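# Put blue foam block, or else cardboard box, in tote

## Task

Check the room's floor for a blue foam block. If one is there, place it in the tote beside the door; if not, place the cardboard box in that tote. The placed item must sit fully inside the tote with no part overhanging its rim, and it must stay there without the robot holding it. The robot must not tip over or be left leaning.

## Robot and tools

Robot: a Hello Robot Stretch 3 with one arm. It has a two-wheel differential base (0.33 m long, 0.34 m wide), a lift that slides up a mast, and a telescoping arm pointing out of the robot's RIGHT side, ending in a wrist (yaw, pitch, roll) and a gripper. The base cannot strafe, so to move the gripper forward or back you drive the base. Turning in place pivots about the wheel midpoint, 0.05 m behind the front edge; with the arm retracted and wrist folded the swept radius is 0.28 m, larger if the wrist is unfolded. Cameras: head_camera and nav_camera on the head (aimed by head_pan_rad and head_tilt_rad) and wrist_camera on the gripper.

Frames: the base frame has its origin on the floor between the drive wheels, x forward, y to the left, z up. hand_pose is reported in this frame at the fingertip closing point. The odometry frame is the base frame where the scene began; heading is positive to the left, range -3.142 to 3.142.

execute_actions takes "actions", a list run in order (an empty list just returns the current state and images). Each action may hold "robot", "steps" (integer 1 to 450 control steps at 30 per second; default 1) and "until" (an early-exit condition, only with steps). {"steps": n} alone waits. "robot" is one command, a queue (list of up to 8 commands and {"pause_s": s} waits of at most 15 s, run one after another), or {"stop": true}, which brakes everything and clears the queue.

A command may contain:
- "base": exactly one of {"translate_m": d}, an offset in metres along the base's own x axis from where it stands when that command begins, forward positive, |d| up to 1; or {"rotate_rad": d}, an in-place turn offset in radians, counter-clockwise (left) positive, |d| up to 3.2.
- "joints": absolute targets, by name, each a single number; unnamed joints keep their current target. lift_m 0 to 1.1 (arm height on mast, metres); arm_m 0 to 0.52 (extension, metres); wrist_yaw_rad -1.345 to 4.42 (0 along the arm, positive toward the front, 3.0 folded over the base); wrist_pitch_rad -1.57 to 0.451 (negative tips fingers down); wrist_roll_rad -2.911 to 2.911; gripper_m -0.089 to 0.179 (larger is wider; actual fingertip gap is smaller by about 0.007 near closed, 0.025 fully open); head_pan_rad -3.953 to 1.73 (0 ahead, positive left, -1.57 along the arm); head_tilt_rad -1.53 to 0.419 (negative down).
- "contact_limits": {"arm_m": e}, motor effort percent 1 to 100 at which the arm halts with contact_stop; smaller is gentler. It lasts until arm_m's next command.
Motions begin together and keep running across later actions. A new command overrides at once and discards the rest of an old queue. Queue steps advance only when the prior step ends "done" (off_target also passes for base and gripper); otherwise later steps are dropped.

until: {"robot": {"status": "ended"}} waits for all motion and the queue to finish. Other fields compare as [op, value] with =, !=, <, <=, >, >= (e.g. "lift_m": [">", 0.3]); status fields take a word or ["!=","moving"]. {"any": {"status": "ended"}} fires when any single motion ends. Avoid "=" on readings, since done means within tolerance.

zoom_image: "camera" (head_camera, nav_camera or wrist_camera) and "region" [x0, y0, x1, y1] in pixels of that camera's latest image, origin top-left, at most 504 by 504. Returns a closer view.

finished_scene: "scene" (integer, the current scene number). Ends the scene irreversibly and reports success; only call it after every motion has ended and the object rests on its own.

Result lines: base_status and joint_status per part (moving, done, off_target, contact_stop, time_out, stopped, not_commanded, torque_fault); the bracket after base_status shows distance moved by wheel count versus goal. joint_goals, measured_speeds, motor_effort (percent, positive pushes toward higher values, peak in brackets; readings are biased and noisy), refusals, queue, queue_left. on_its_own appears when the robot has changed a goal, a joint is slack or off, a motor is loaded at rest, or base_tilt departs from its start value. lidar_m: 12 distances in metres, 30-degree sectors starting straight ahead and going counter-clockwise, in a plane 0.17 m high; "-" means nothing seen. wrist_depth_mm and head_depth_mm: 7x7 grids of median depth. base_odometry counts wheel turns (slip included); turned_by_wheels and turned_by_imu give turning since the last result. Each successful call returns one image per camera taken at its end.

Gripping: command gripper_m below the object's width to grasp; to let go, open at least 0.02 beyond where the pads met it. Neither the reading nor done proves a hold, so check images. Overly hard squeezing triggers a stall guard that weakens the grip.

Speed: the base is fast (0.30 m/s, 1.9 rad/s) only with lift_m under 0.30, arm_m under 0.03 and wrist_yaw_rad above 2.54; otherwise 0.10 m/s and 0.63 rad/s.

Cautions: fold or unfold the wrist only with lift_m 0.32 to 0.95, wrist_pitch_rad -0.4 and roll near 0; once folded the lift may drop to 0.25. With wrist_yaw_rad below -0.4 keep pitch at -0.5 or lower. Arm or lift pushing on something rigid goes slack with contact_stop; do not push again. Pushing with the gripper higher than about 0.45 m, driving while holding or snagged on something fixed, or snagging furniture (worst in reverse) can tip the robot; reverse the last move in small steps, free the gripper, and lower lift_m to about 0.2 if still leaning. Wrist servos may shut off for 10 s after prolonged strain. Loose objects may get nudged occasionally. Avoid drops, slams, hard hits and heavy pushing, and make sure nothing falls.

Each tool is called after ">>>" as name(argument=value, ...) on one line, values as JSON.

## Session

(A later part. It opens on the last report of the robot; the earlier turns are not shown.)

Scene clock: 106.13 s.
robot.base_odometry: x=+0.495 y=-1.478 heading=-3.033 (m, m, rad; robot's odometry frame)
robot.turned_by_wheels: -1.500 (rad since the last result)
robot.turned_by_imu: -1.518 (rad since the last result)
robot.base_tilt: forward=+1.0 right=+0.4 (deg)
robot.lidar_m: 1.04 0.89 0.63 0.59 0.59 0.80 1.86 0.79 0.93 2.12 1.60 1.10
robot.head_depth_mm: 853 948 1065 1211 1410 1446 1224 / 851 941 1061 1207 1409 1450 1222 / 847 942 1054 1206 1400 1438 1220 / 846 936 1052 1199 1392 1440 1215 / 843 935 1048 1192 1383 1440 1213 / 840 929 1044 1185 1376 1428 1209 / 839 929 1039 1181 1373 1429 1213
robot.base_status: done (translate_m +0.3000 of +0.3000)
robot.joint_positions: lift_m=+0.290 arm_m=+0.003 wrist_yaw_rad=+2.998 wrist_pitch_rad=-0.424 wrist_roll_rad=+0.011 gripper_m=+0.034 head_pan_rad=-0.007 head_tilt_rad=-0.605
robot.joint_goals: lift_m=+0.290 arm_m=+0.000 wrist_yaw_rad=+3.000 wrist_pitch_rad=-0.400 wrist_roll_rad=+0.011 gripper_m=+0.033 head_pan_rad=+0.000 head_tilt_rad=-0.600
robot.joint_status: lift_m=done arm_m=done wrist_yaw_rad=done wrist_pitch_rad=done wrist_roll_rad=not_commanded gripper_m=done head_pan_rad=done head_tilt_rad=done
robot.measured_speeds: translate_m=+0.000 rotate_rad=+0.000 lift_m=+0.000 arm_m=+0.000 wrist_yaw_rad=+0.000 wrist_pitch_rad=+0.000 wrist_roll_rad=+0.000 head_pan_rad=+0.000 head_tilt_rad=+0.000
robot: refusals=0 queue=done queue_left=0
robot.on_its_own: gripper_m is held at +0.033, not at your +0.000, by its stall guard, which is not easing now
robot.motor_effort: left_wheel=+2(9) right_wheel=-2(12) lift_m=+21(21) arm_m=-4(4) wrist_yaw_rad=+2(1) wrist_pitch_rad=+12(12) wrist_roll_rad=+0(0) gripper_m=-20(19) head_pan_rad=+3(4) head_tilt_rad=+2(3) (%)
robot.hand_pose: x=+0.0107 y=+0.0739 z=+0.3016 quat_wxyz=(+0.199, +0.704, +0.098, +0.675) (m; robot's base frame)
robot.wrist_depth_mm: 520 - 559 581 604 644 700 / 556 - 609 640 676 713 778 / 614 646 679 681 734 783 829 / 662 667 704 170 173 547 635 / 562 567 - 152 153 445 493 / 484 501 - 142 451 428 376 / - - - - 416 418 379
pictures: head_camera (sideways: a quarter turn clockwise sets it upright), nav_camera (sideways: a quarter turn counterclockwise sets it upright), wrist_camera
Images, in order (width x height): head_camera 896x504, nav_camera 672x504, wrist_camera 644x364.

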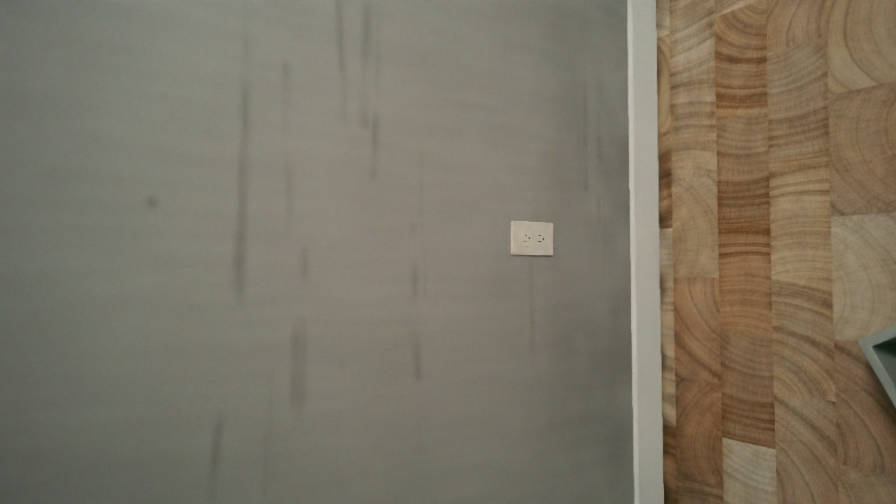

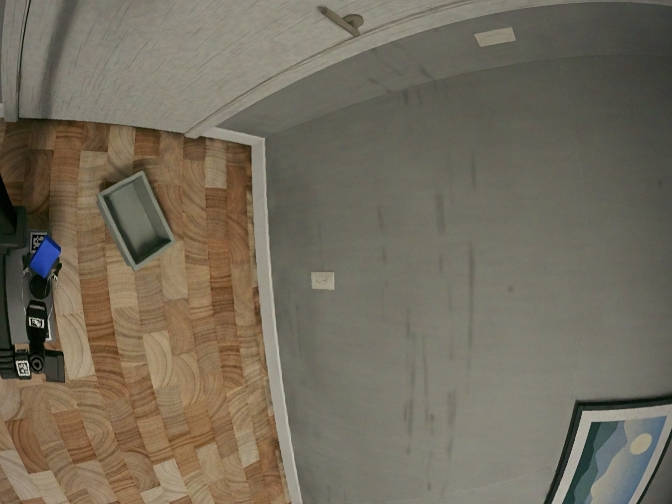

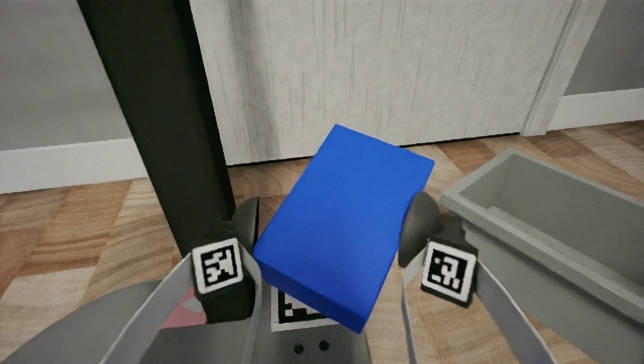

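>>> execute_actions(actions=[{"robot":[{"base":{"translate_m":-0.15},"joints":{"lift_m":0.45}},{"base":{"rotate_rad":1.57},"joints":{"wrist_yaw_rad":0.0,"head_pan_rad":-1.4,"head_tilt_rad":-1.0}},{"base":{"translate_m":0.2}}],"steps":450,"until":{"robot":{"status":"ended"}}}])

Scene clock: 116.07 s.
robot.base_odometry: x=+0.666 y=-1.661 heading=-1.464 (m, m, rad; robot's odometry frame)
robot.turned_by_wheels: +1.570 (rad since the last result)
robot.turned_by_imu: +1.594 (rad since the last result)
robot.base_tilt: forward=+1.0 right=+0.3 (deg)
robot.lidar_m: 0.36 0.40 0.53 1.21 0.88 0.81 1.74 1.81 1.24 1.18 0.58 0.40
robot.head_depth_mm: 1034 1220 1481 1515 1346 1208 1093 / 1053 1240 1515 1524 1318 1224 - / 1070 1271 1547 1527 1289 - - / 1087 1285 1596 1536 1324 1206 1109 / 1109 1309 1546 1501 1348 1207 1092 / 984 1032 1076 1166 1272 1193 1093 / 694 767 811 860 916 984 1048
robot.base_status: done (translate_m +0.2000 of +0.2000)
robot.joint_positions: lift_m=+0.450 arm_m=+0.003 wrist_yaw_rad=+0.002 wrist_pitch_rad=-0.424 wrist_roll_rad=+0.011 gripper_m=+0.034 head_pan_rad=-1.393 head_tilt_rad=-0.987
robot.joint_goals: lift_m=+0.450 arm_m=+0.000 wrist_yaw_rad=+0.000 wrist_pitch_rad=-0.400 wrist_roll_rad=+0.011 gripper_m=+0.033 head_pan_rad=-1.400 head_tilt_rad=-1.000
robot.joint_status: lift_m=done arm_m=done wrist_yaw_rad=done wrist_pitch_rad=done wrist_roll_rad=not_commanded gripper_m=done head_pan_rad=done head_tilt_rad=done
robot.measured_speeds: translate_m=+0.000 rotate_rad=+0.000 lift_m=+0.000 arm_m=+0.000 wrist_yaw_rad=+0.000 wrist_pitch_rad=+0.000 wrist_roll_rad=+0.000 head_pan_rad=+0.000 head_tilt_rad=+0.000
robot: refusals=0 queue=done queue_left=0
robot.on_its_own: gripper_m is held at +0.033, not at your +0.000, by its stall guard, which is not easing now
robot.motor_effort: left_wheel=-3(6) right_wheel=+4(9) lift_m=+27(28) arm_m=-4(4) wrist_yaw_rad=-3(5) wrist_pitch_rad=+12(12) wrist_roll_rad=+0(0) gripper_m=-21(20) head_pan_rad=-3(44) head_tilt_rad=-4(24) (%)
robot.hand_pose: x=-0.0210 y=-0.3712 z=+0.4613 quat_wxyz=(+0.688, +0.149, -0.695, -0.149) (m; robot's base frame)
robot.wrist_depth_mm: 534 781 831 837 861 864 849 / 522 819 911 911 939 942 937 / 522 822 - - - - - / 519 800 928 170 172 929 924 / 517 744 767 152 153 763 770 / 508 648 529 142 627 665 652 / 510 583 553 563 555 573 569
pictures: head_camera (sideways: a quarter turn clockwise sets it upright), nav_camera (sideways: a quarter turn counterclockwise sets it upright), wrist_camera
Images, in order (width x height): head_camera 896x504, nav_camera 672x504, wrist_camera 644x364.

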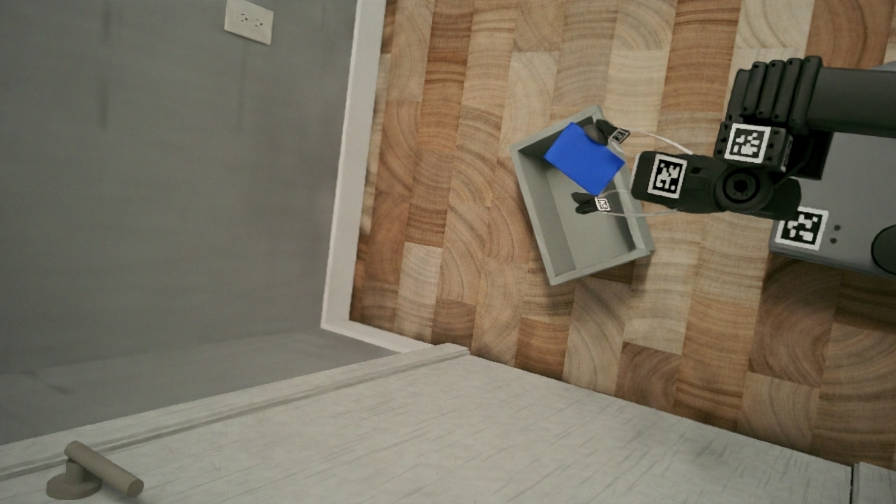

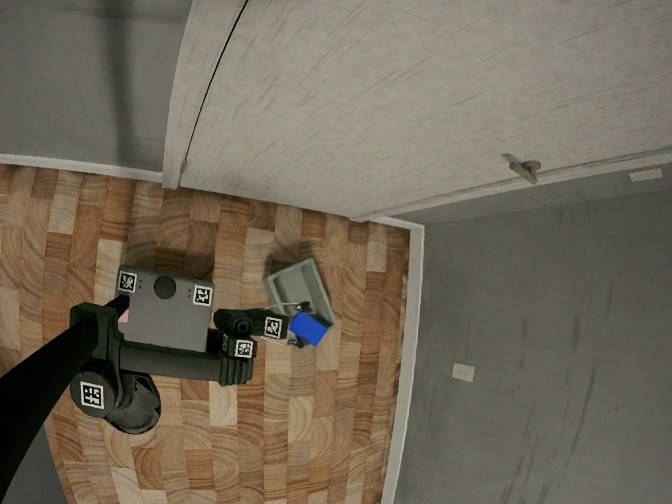

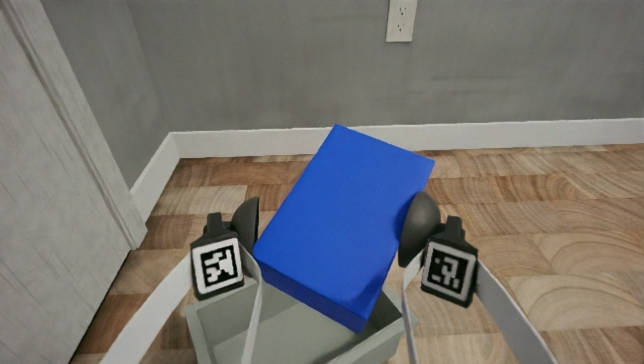

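>>> execute_actions(actions=[{"robot":{"base":{"translate_m":0.1},"joints":{"arm_m":0.22,"lift_m":0.33,"wrist_pitch_rad":-0.8}},"steps":450,"until":{"robot":{"status":"ended"}}}])

Scene clock: 119.00 s.
robot.base_odometry: x=+0.676 y=-1.760 heading=-1.464 (m, m, rad; robot's odometry frame)
robot.turned_by_wheels: +0.000 (rad since the last result)
robot.turned_by_imu: +0.000 (rad since the last result)
robot.base_tilt: forward=+1.1 right=+0.5 (deg)
robot.lidar_m: 0.26 0.27 0.39 0.90 1.03 0.88 1.77 1.79 1.24 1.17 0.42 0.29
robot.head_depth_mm: 1030 1206 1475 1532 1352 1206 1096 / 1044 1235 1514 1527 1326 1210 - / 1059 1259 1539 1528 1306 1190 - / 1077 1281 1588 1532 1352 1207 1102 / 1018 1116 1145 1306 1312 1211 1095 / 663 722 783 848 922 1020 1065 / 532 559 591 625 668 714 766
robot.base_status: done (translate_m +0.1000 of +0.1000)
robot.joint_positions: lift_m=+0.330 arm_m=+0.220 wrist_yaw_rad=+0.001 wrist_pitch_rad=-0.809 wrist_roll_rad=+0.011 gripper_m=+0.034 head_pan_rad=-1.393 head_tilt_rad=-0.987
robot.joint_goals: lift_m=+0.330 arm_m=+0.220 wrist_yaw_rad=+0.000 wrist_pitch_rad=-0.800 wrist_roll_rad=+0.011 gripper_m=+0.033 head_pan_rad=-1.400 head_tilt_rad=-1.000
robot.joint_status: lift_m=done arm_m=done wrist_yaw_rad=done wrist_pitch_rad=done wrist_roll_rad=not_commanded gripper_m=done head_pan_rad=done head_tilt_rad=done
robot.measured_speeds: translate_m=+0.000 rotate_rad=+0.000 lift_m=+0.000 arm_m=+0.000 wrist_yaw_rad=+0.000 wrist_pitch_rad=+0.000 wrist_roll_rad=+0.000 head_pan_rad=+0.000 head_tilt_rad=+0.000
robot: refusals=0 queue=done queue_left=0
robot.on_its_own: gripper_m is held at +0.033, not at your +0.000, by its stall guard, which is not easing now
robot.motor_effort: left_wheel=-2(3) right_wheel=+3(8) lift_m=+20(26) arm_m=+5(8) wrist_yaw_rad=-2(3) wrist_pitch_rad=+5(10) wrist_roll_rad=+0(0) gripper_m=-20(19) head_pan_rad=-3(3) head_tilt_rad=-5(4) (%)
robot.hand_pose: x=-0.0214 y=-0.5240 z=+0.2668 quat_wxyz=(+0.647, +0.277, -0.653, -0.280) (m; robot's base frame)
robot.wrist_depth_mm: 438 631 677 669 658 661 650 / 405 581 595 586 588 580 572 / 405 525 538 525 524 513 518 / 400 482 480 168 172 473 474 / 398 449 443 152 153 339 430 / 389 410 354 142 391 336 390 / 377 382 365 366 371 316 369
pictures: head_camera (sideways: a quarter turn clockwise sets it upright), nav_camera (sideways: a quarter turn counterclockwise sets it upright), wrist_camera
Images, in order (width x height): head_camera 896x504, nav_camera 672x504, wrist_camera 644x364.

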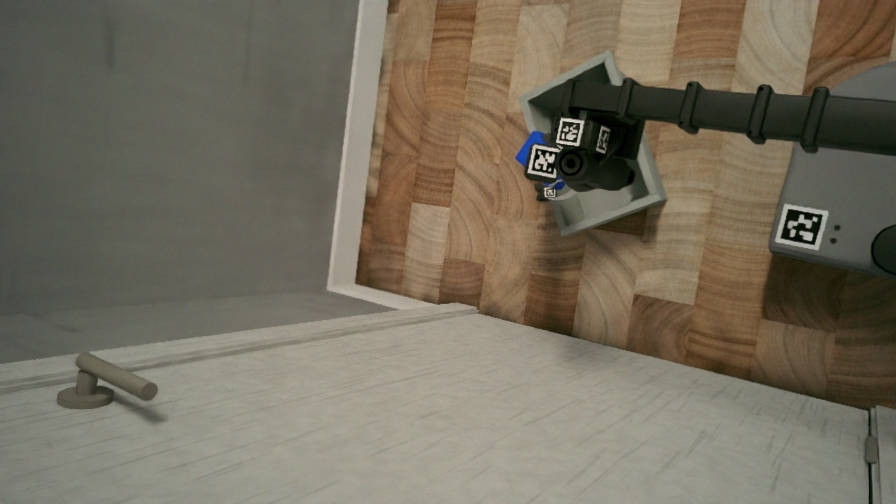

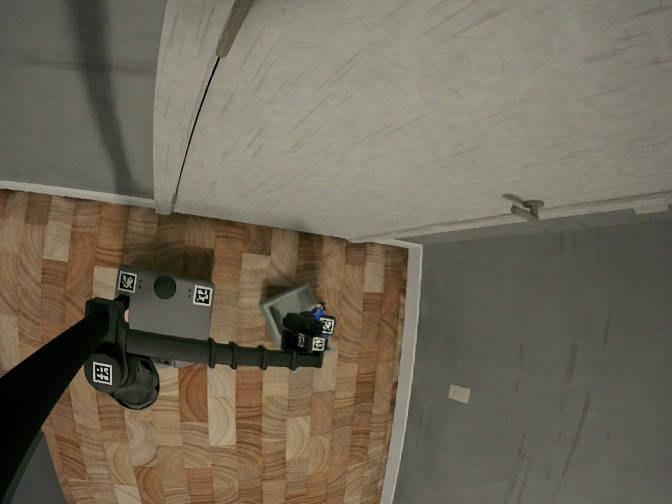

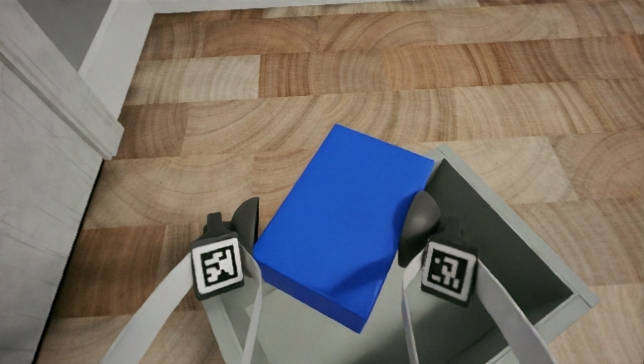

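>>> execute_actions(actions=[{"robot":[{"base":{"translate_m":-0.03},"joints":{"arm_m":0.17}},{"joints":{"lift_m":0.26}}],"steps":450,"until":{"robot":{"status":"ended"}}}])

Scene clock: 122.23 s.
robot.base_odometry: x=+0.673 y=-1.731 heading=-1.464 (m, m, rad; robot's odometry frame)
robot.turned_by_wheels: +0.000 (rad since the last result)
robot.turned_by_imu: +0.000 (rad since the last result)
robot.base_tilt: forward=+1.0 right=+0.5 (deg)
robot.lidar_m: 0.29 0.30 0.43 0.99 0.98 0.86 1.76 1.80 1.24 0.43 0.47 0.33
robot.head_depth_mm: 1031 1213 1473 1523 1344 1208 1092 / 1048 1231 1510 1527 1326 1209 - / 1063 1266 1549 1522 1311 1189 - / 1084 1284 1585 1530 1330 1210 1108 / 1051 1207 1369 1443 1332 1211 1094 / 716 803 870 942 1028 1132 1082 / 592 622 656 696 741 794 846
robot.base_status: done (translate_m -0.0300 of -0.0300)
robot.joint_positions: lift_m=+0.260 arm_m=+0.170 wrist_yaw_rad=+0.001 wrist_pitch_rad=-0.809 wrist_roll_rad=+0.011 gripper_m=+0.034 head_pan_rad=-1.393 head_tilt_rad=-0.987
robot.joint_goals: lift_m=+0.260 arm_m=+0.170 wrist_yaw_rad=+0.000 wrist_pitch_rad=-0.800 wrist_roll_rad=+0.011 gripper_m=+0.033 head_pan_rad=-1.400 head_tilt_rad=-1.000
robot.joint_status: lift_m=done arm_m=done wrist_yaw_rad=done wrist_pitch_rad=done wrist_roll_rad=not_commanded gripper_m=done head_pan_rad=done head_tilt_rad=done
robot.measured_speeds: translate_m=+0.000 rotate_rad=+0.000 lift_m=+0.000 arm_m=+0.000 wrist_yaw_rad=+0.000 wrist_pitch_rad=+0.000 wrist_roll_rad=+0.000 head_pan_rad=+0.000 head_tilt_rad=+0.000
robot: refusals=0 queue=done queue_left=0
robot.on_its_own: gripper_m is held at +0.033, not at your +0.000, by its stall guard, which is not easing now
robot.motor_effort: left_wheel=-2(7) right_wheel=+3(5) lift_m=+21(21) arm_m=-4(4) wrist_yaw_rad=-2(2) wrist_pitch_rad=+5(5) wrist_roll_rad=+0(0) gripper_m=-19(20) head_pan_rad=-4(3) head_tilt_rad=-4(4) (%)
robot.hand_pose: x=-0.0214 y=-0.4748 z=+0.1968 quat_wxyz=(+0.647, +0.277, -0.653, -0.280) (m; robot's base frame)
robot.wrist_depth_mm: 446 563 558 561 554 546 545 / 442 503 501 491 336 486 485 / 429 449 451 297 342 416 433 / 406 409 287 168 172 295 390 / 372 365 289 152 152 319 354 / 345 342 317 143 324 329 334 / 321 316 242 307 211 311 307
pictures: head_camera (sideways: a quarter turn clockwise sets it upright), nav_camera (sideways: a quarter turn counterclockwise sets it upright), wrist_camera
Images, in order (width x height): head_camera 896x504, nav_camera 672x504, wrist_camera 644x364.

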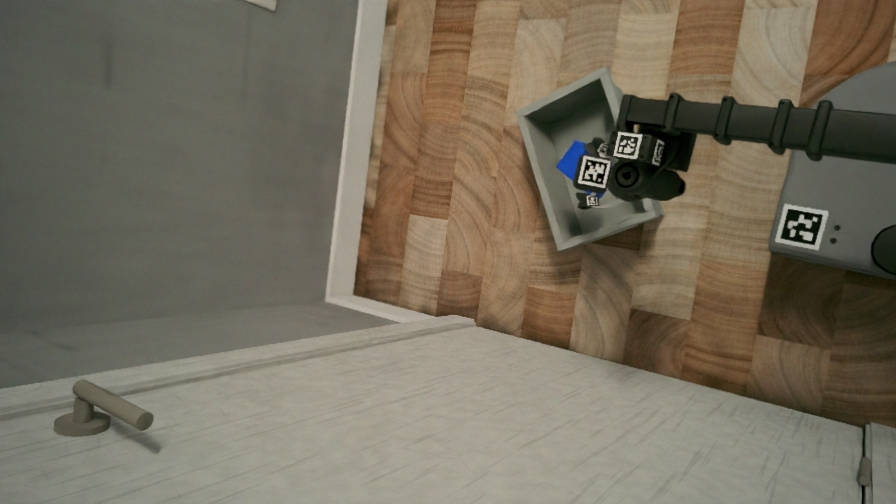

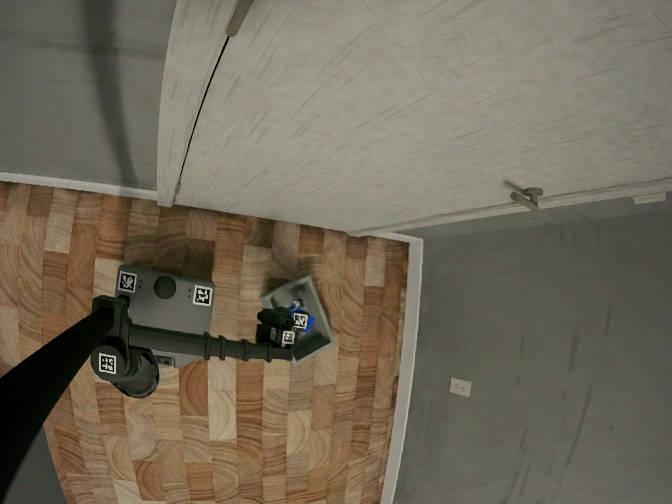

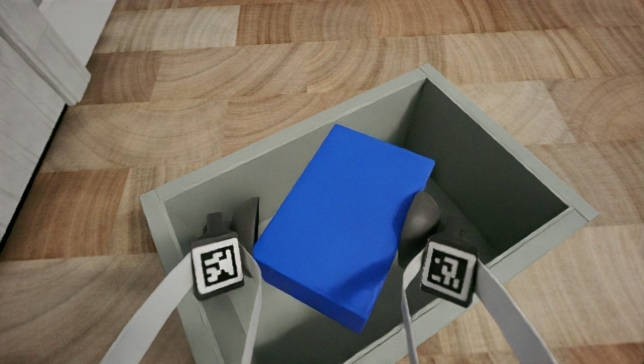

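>>> execute_actions(actions=[{"robot":[{"joints":{"arm_m":0.19,"lift_m":0.22}},{"joints":{"gripper_m":0.1}},{"pause_s":0.5},{"joints":{"lift_m":0.4}},{"joints":{"arm_m":0.0}}],"steps":450,"until":{"robot":{"status":"ended"}}}])

Scene clock: 130.13 s.
robot.base_odometry: x=+0.673 y=-1.731 heading=-1.464 (m, m, rad; robot's odometry frame)
robot.turned_by_wheels: +0.000 (rad since the last result)
robot.turned_by_imu: -0.001 (rad since the last result)
robot.base_tilt: forward=+1.1 right=+0.5 (deg)
robot.lidar_m: 0.29 0.30 0.43 0.99 0.99 0.86 1.76 1.80 1.24 1.17 0.47 0.32
robot.head_depth_mm: 1031 1214 1476 1523 1349 1207 1091 / 1048 1238 1511 1523 1310 1227 - / 1067 1261 1543 1530 1305 1205 - / 1084 1291 1594 1531 1329 1207 1109 / 1052 1208 1371 1443 1333 1210 1093 / 717 803 872 943 1027 1132 1084 / 591 623 657 697 742 796 848
robot.base_status: done (translate_m -0.0300 of -0.0300)
robot.joint_positions: lift_m=+0.400 arm_m=+0.003 wrist_yaw_rad=+0.001 wrist_pitch_rad=-0.809 wrist_roll_rad=+0.011 gripper_m=+0.100 head_pan_rad=-1.393 head_tilt_rad=-0.987
robot.joint_goals: lift_m=+0.400 arm_m=+0.000 wrist_yaw_rad=+0.000 wrist_pitch_rad=-0.800 wrist_roll_rad=+0.011 gripper_m=+0.100 head_pan_rad=-1.400 head_tilt_rad=-1.000
robot.joint_status: lift_m=done arm_m=done wrist_yaw_rad=done wrist_pitch_rad=done wrist_roll_rad=not_commanded gripper_m=done head_pan_rad=done head_tilt_rad=done
robot.measured_speeds: translate_m=+0.000 rotate_rad=+0.000 lift_m=+0.000 arm_m=+0.000 wrist_yaw_rad=+0.000 wrist_pitch_rad=+0.000 wrist_roll_rad=+0.000 head_pan_rad=+0.000 head_tilt_rad=+0.000
robot: refusals=0 queue=done queue_left=0
robot.motor_effort: left_wheel=-2(3) right_wheel=+4(3) lift_m=+26(28) arm_m=-5(7) wrist_yaw_rad=-3(1) wrist_pitch_rad=+5(5) wrist_roll_rad=+0(0) gripper_m=+1(77) head_pan_rad=-4(3) head_tilt_rad=-4(5) (%)
robot.hand_pose: x=-0.0214 y=-0.3069 z=+0.3365 quat_wxyz=(+0.647, +0.277, -0.653, -0.280) (m; robot's base frame)
robot.wrist_depth_mm: 434 654 787 779 782 766 758 / 429 628 691 692 668 678 669 / 425 609 624 547 558 603 601 / 419 560 547 536 539 552 553 / 415 519 516 480 508 505 506 / 412 478 468 475 469 471 464 / 398 440 437 437 441 435 433
pictures: head_camera (sideways: a quarter turn clockwise sets it upright), nav_camera (sideways: a quarter turn counterclockwise sets it upright), wrist_camera
Images, in order (width x height): head_camera 896x504, nav_camera 672x504, wrist_camera 644x364.

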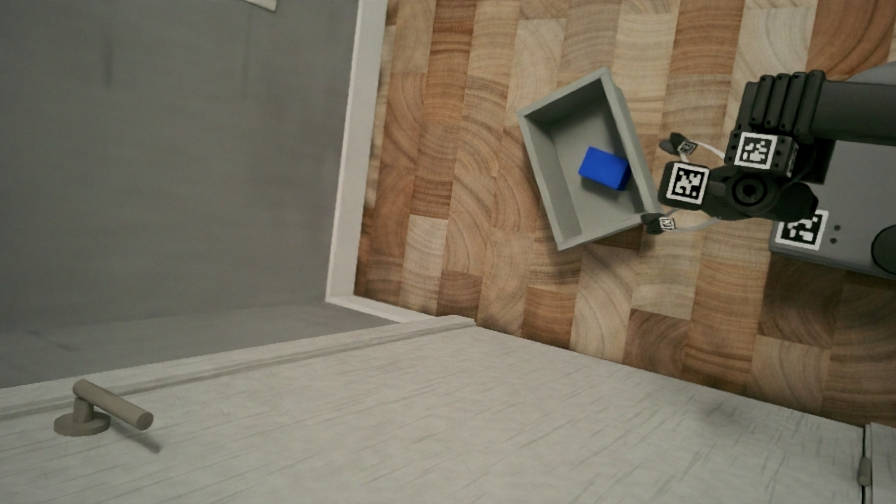

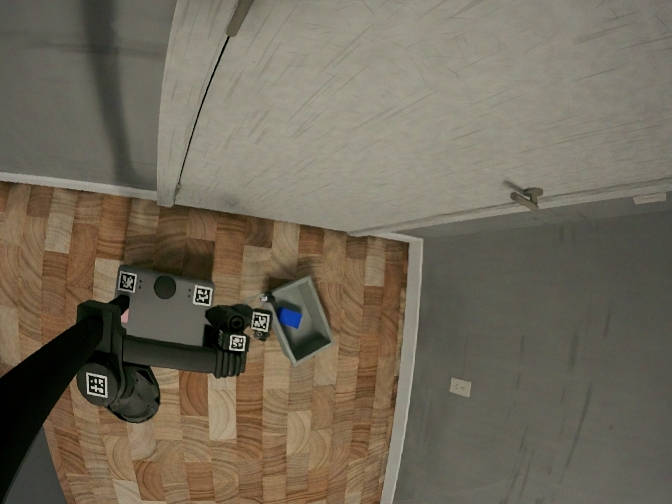

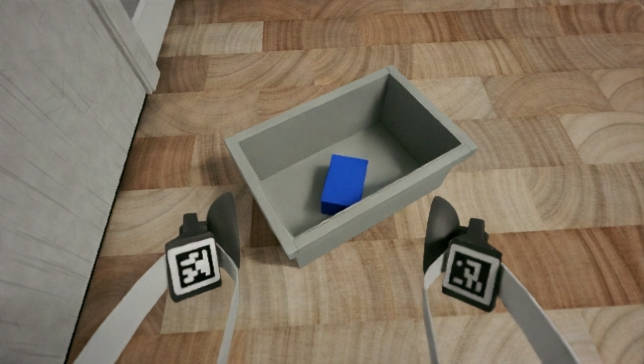

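>>> finished_scene(scene=1)

The scene is finished: the task was done.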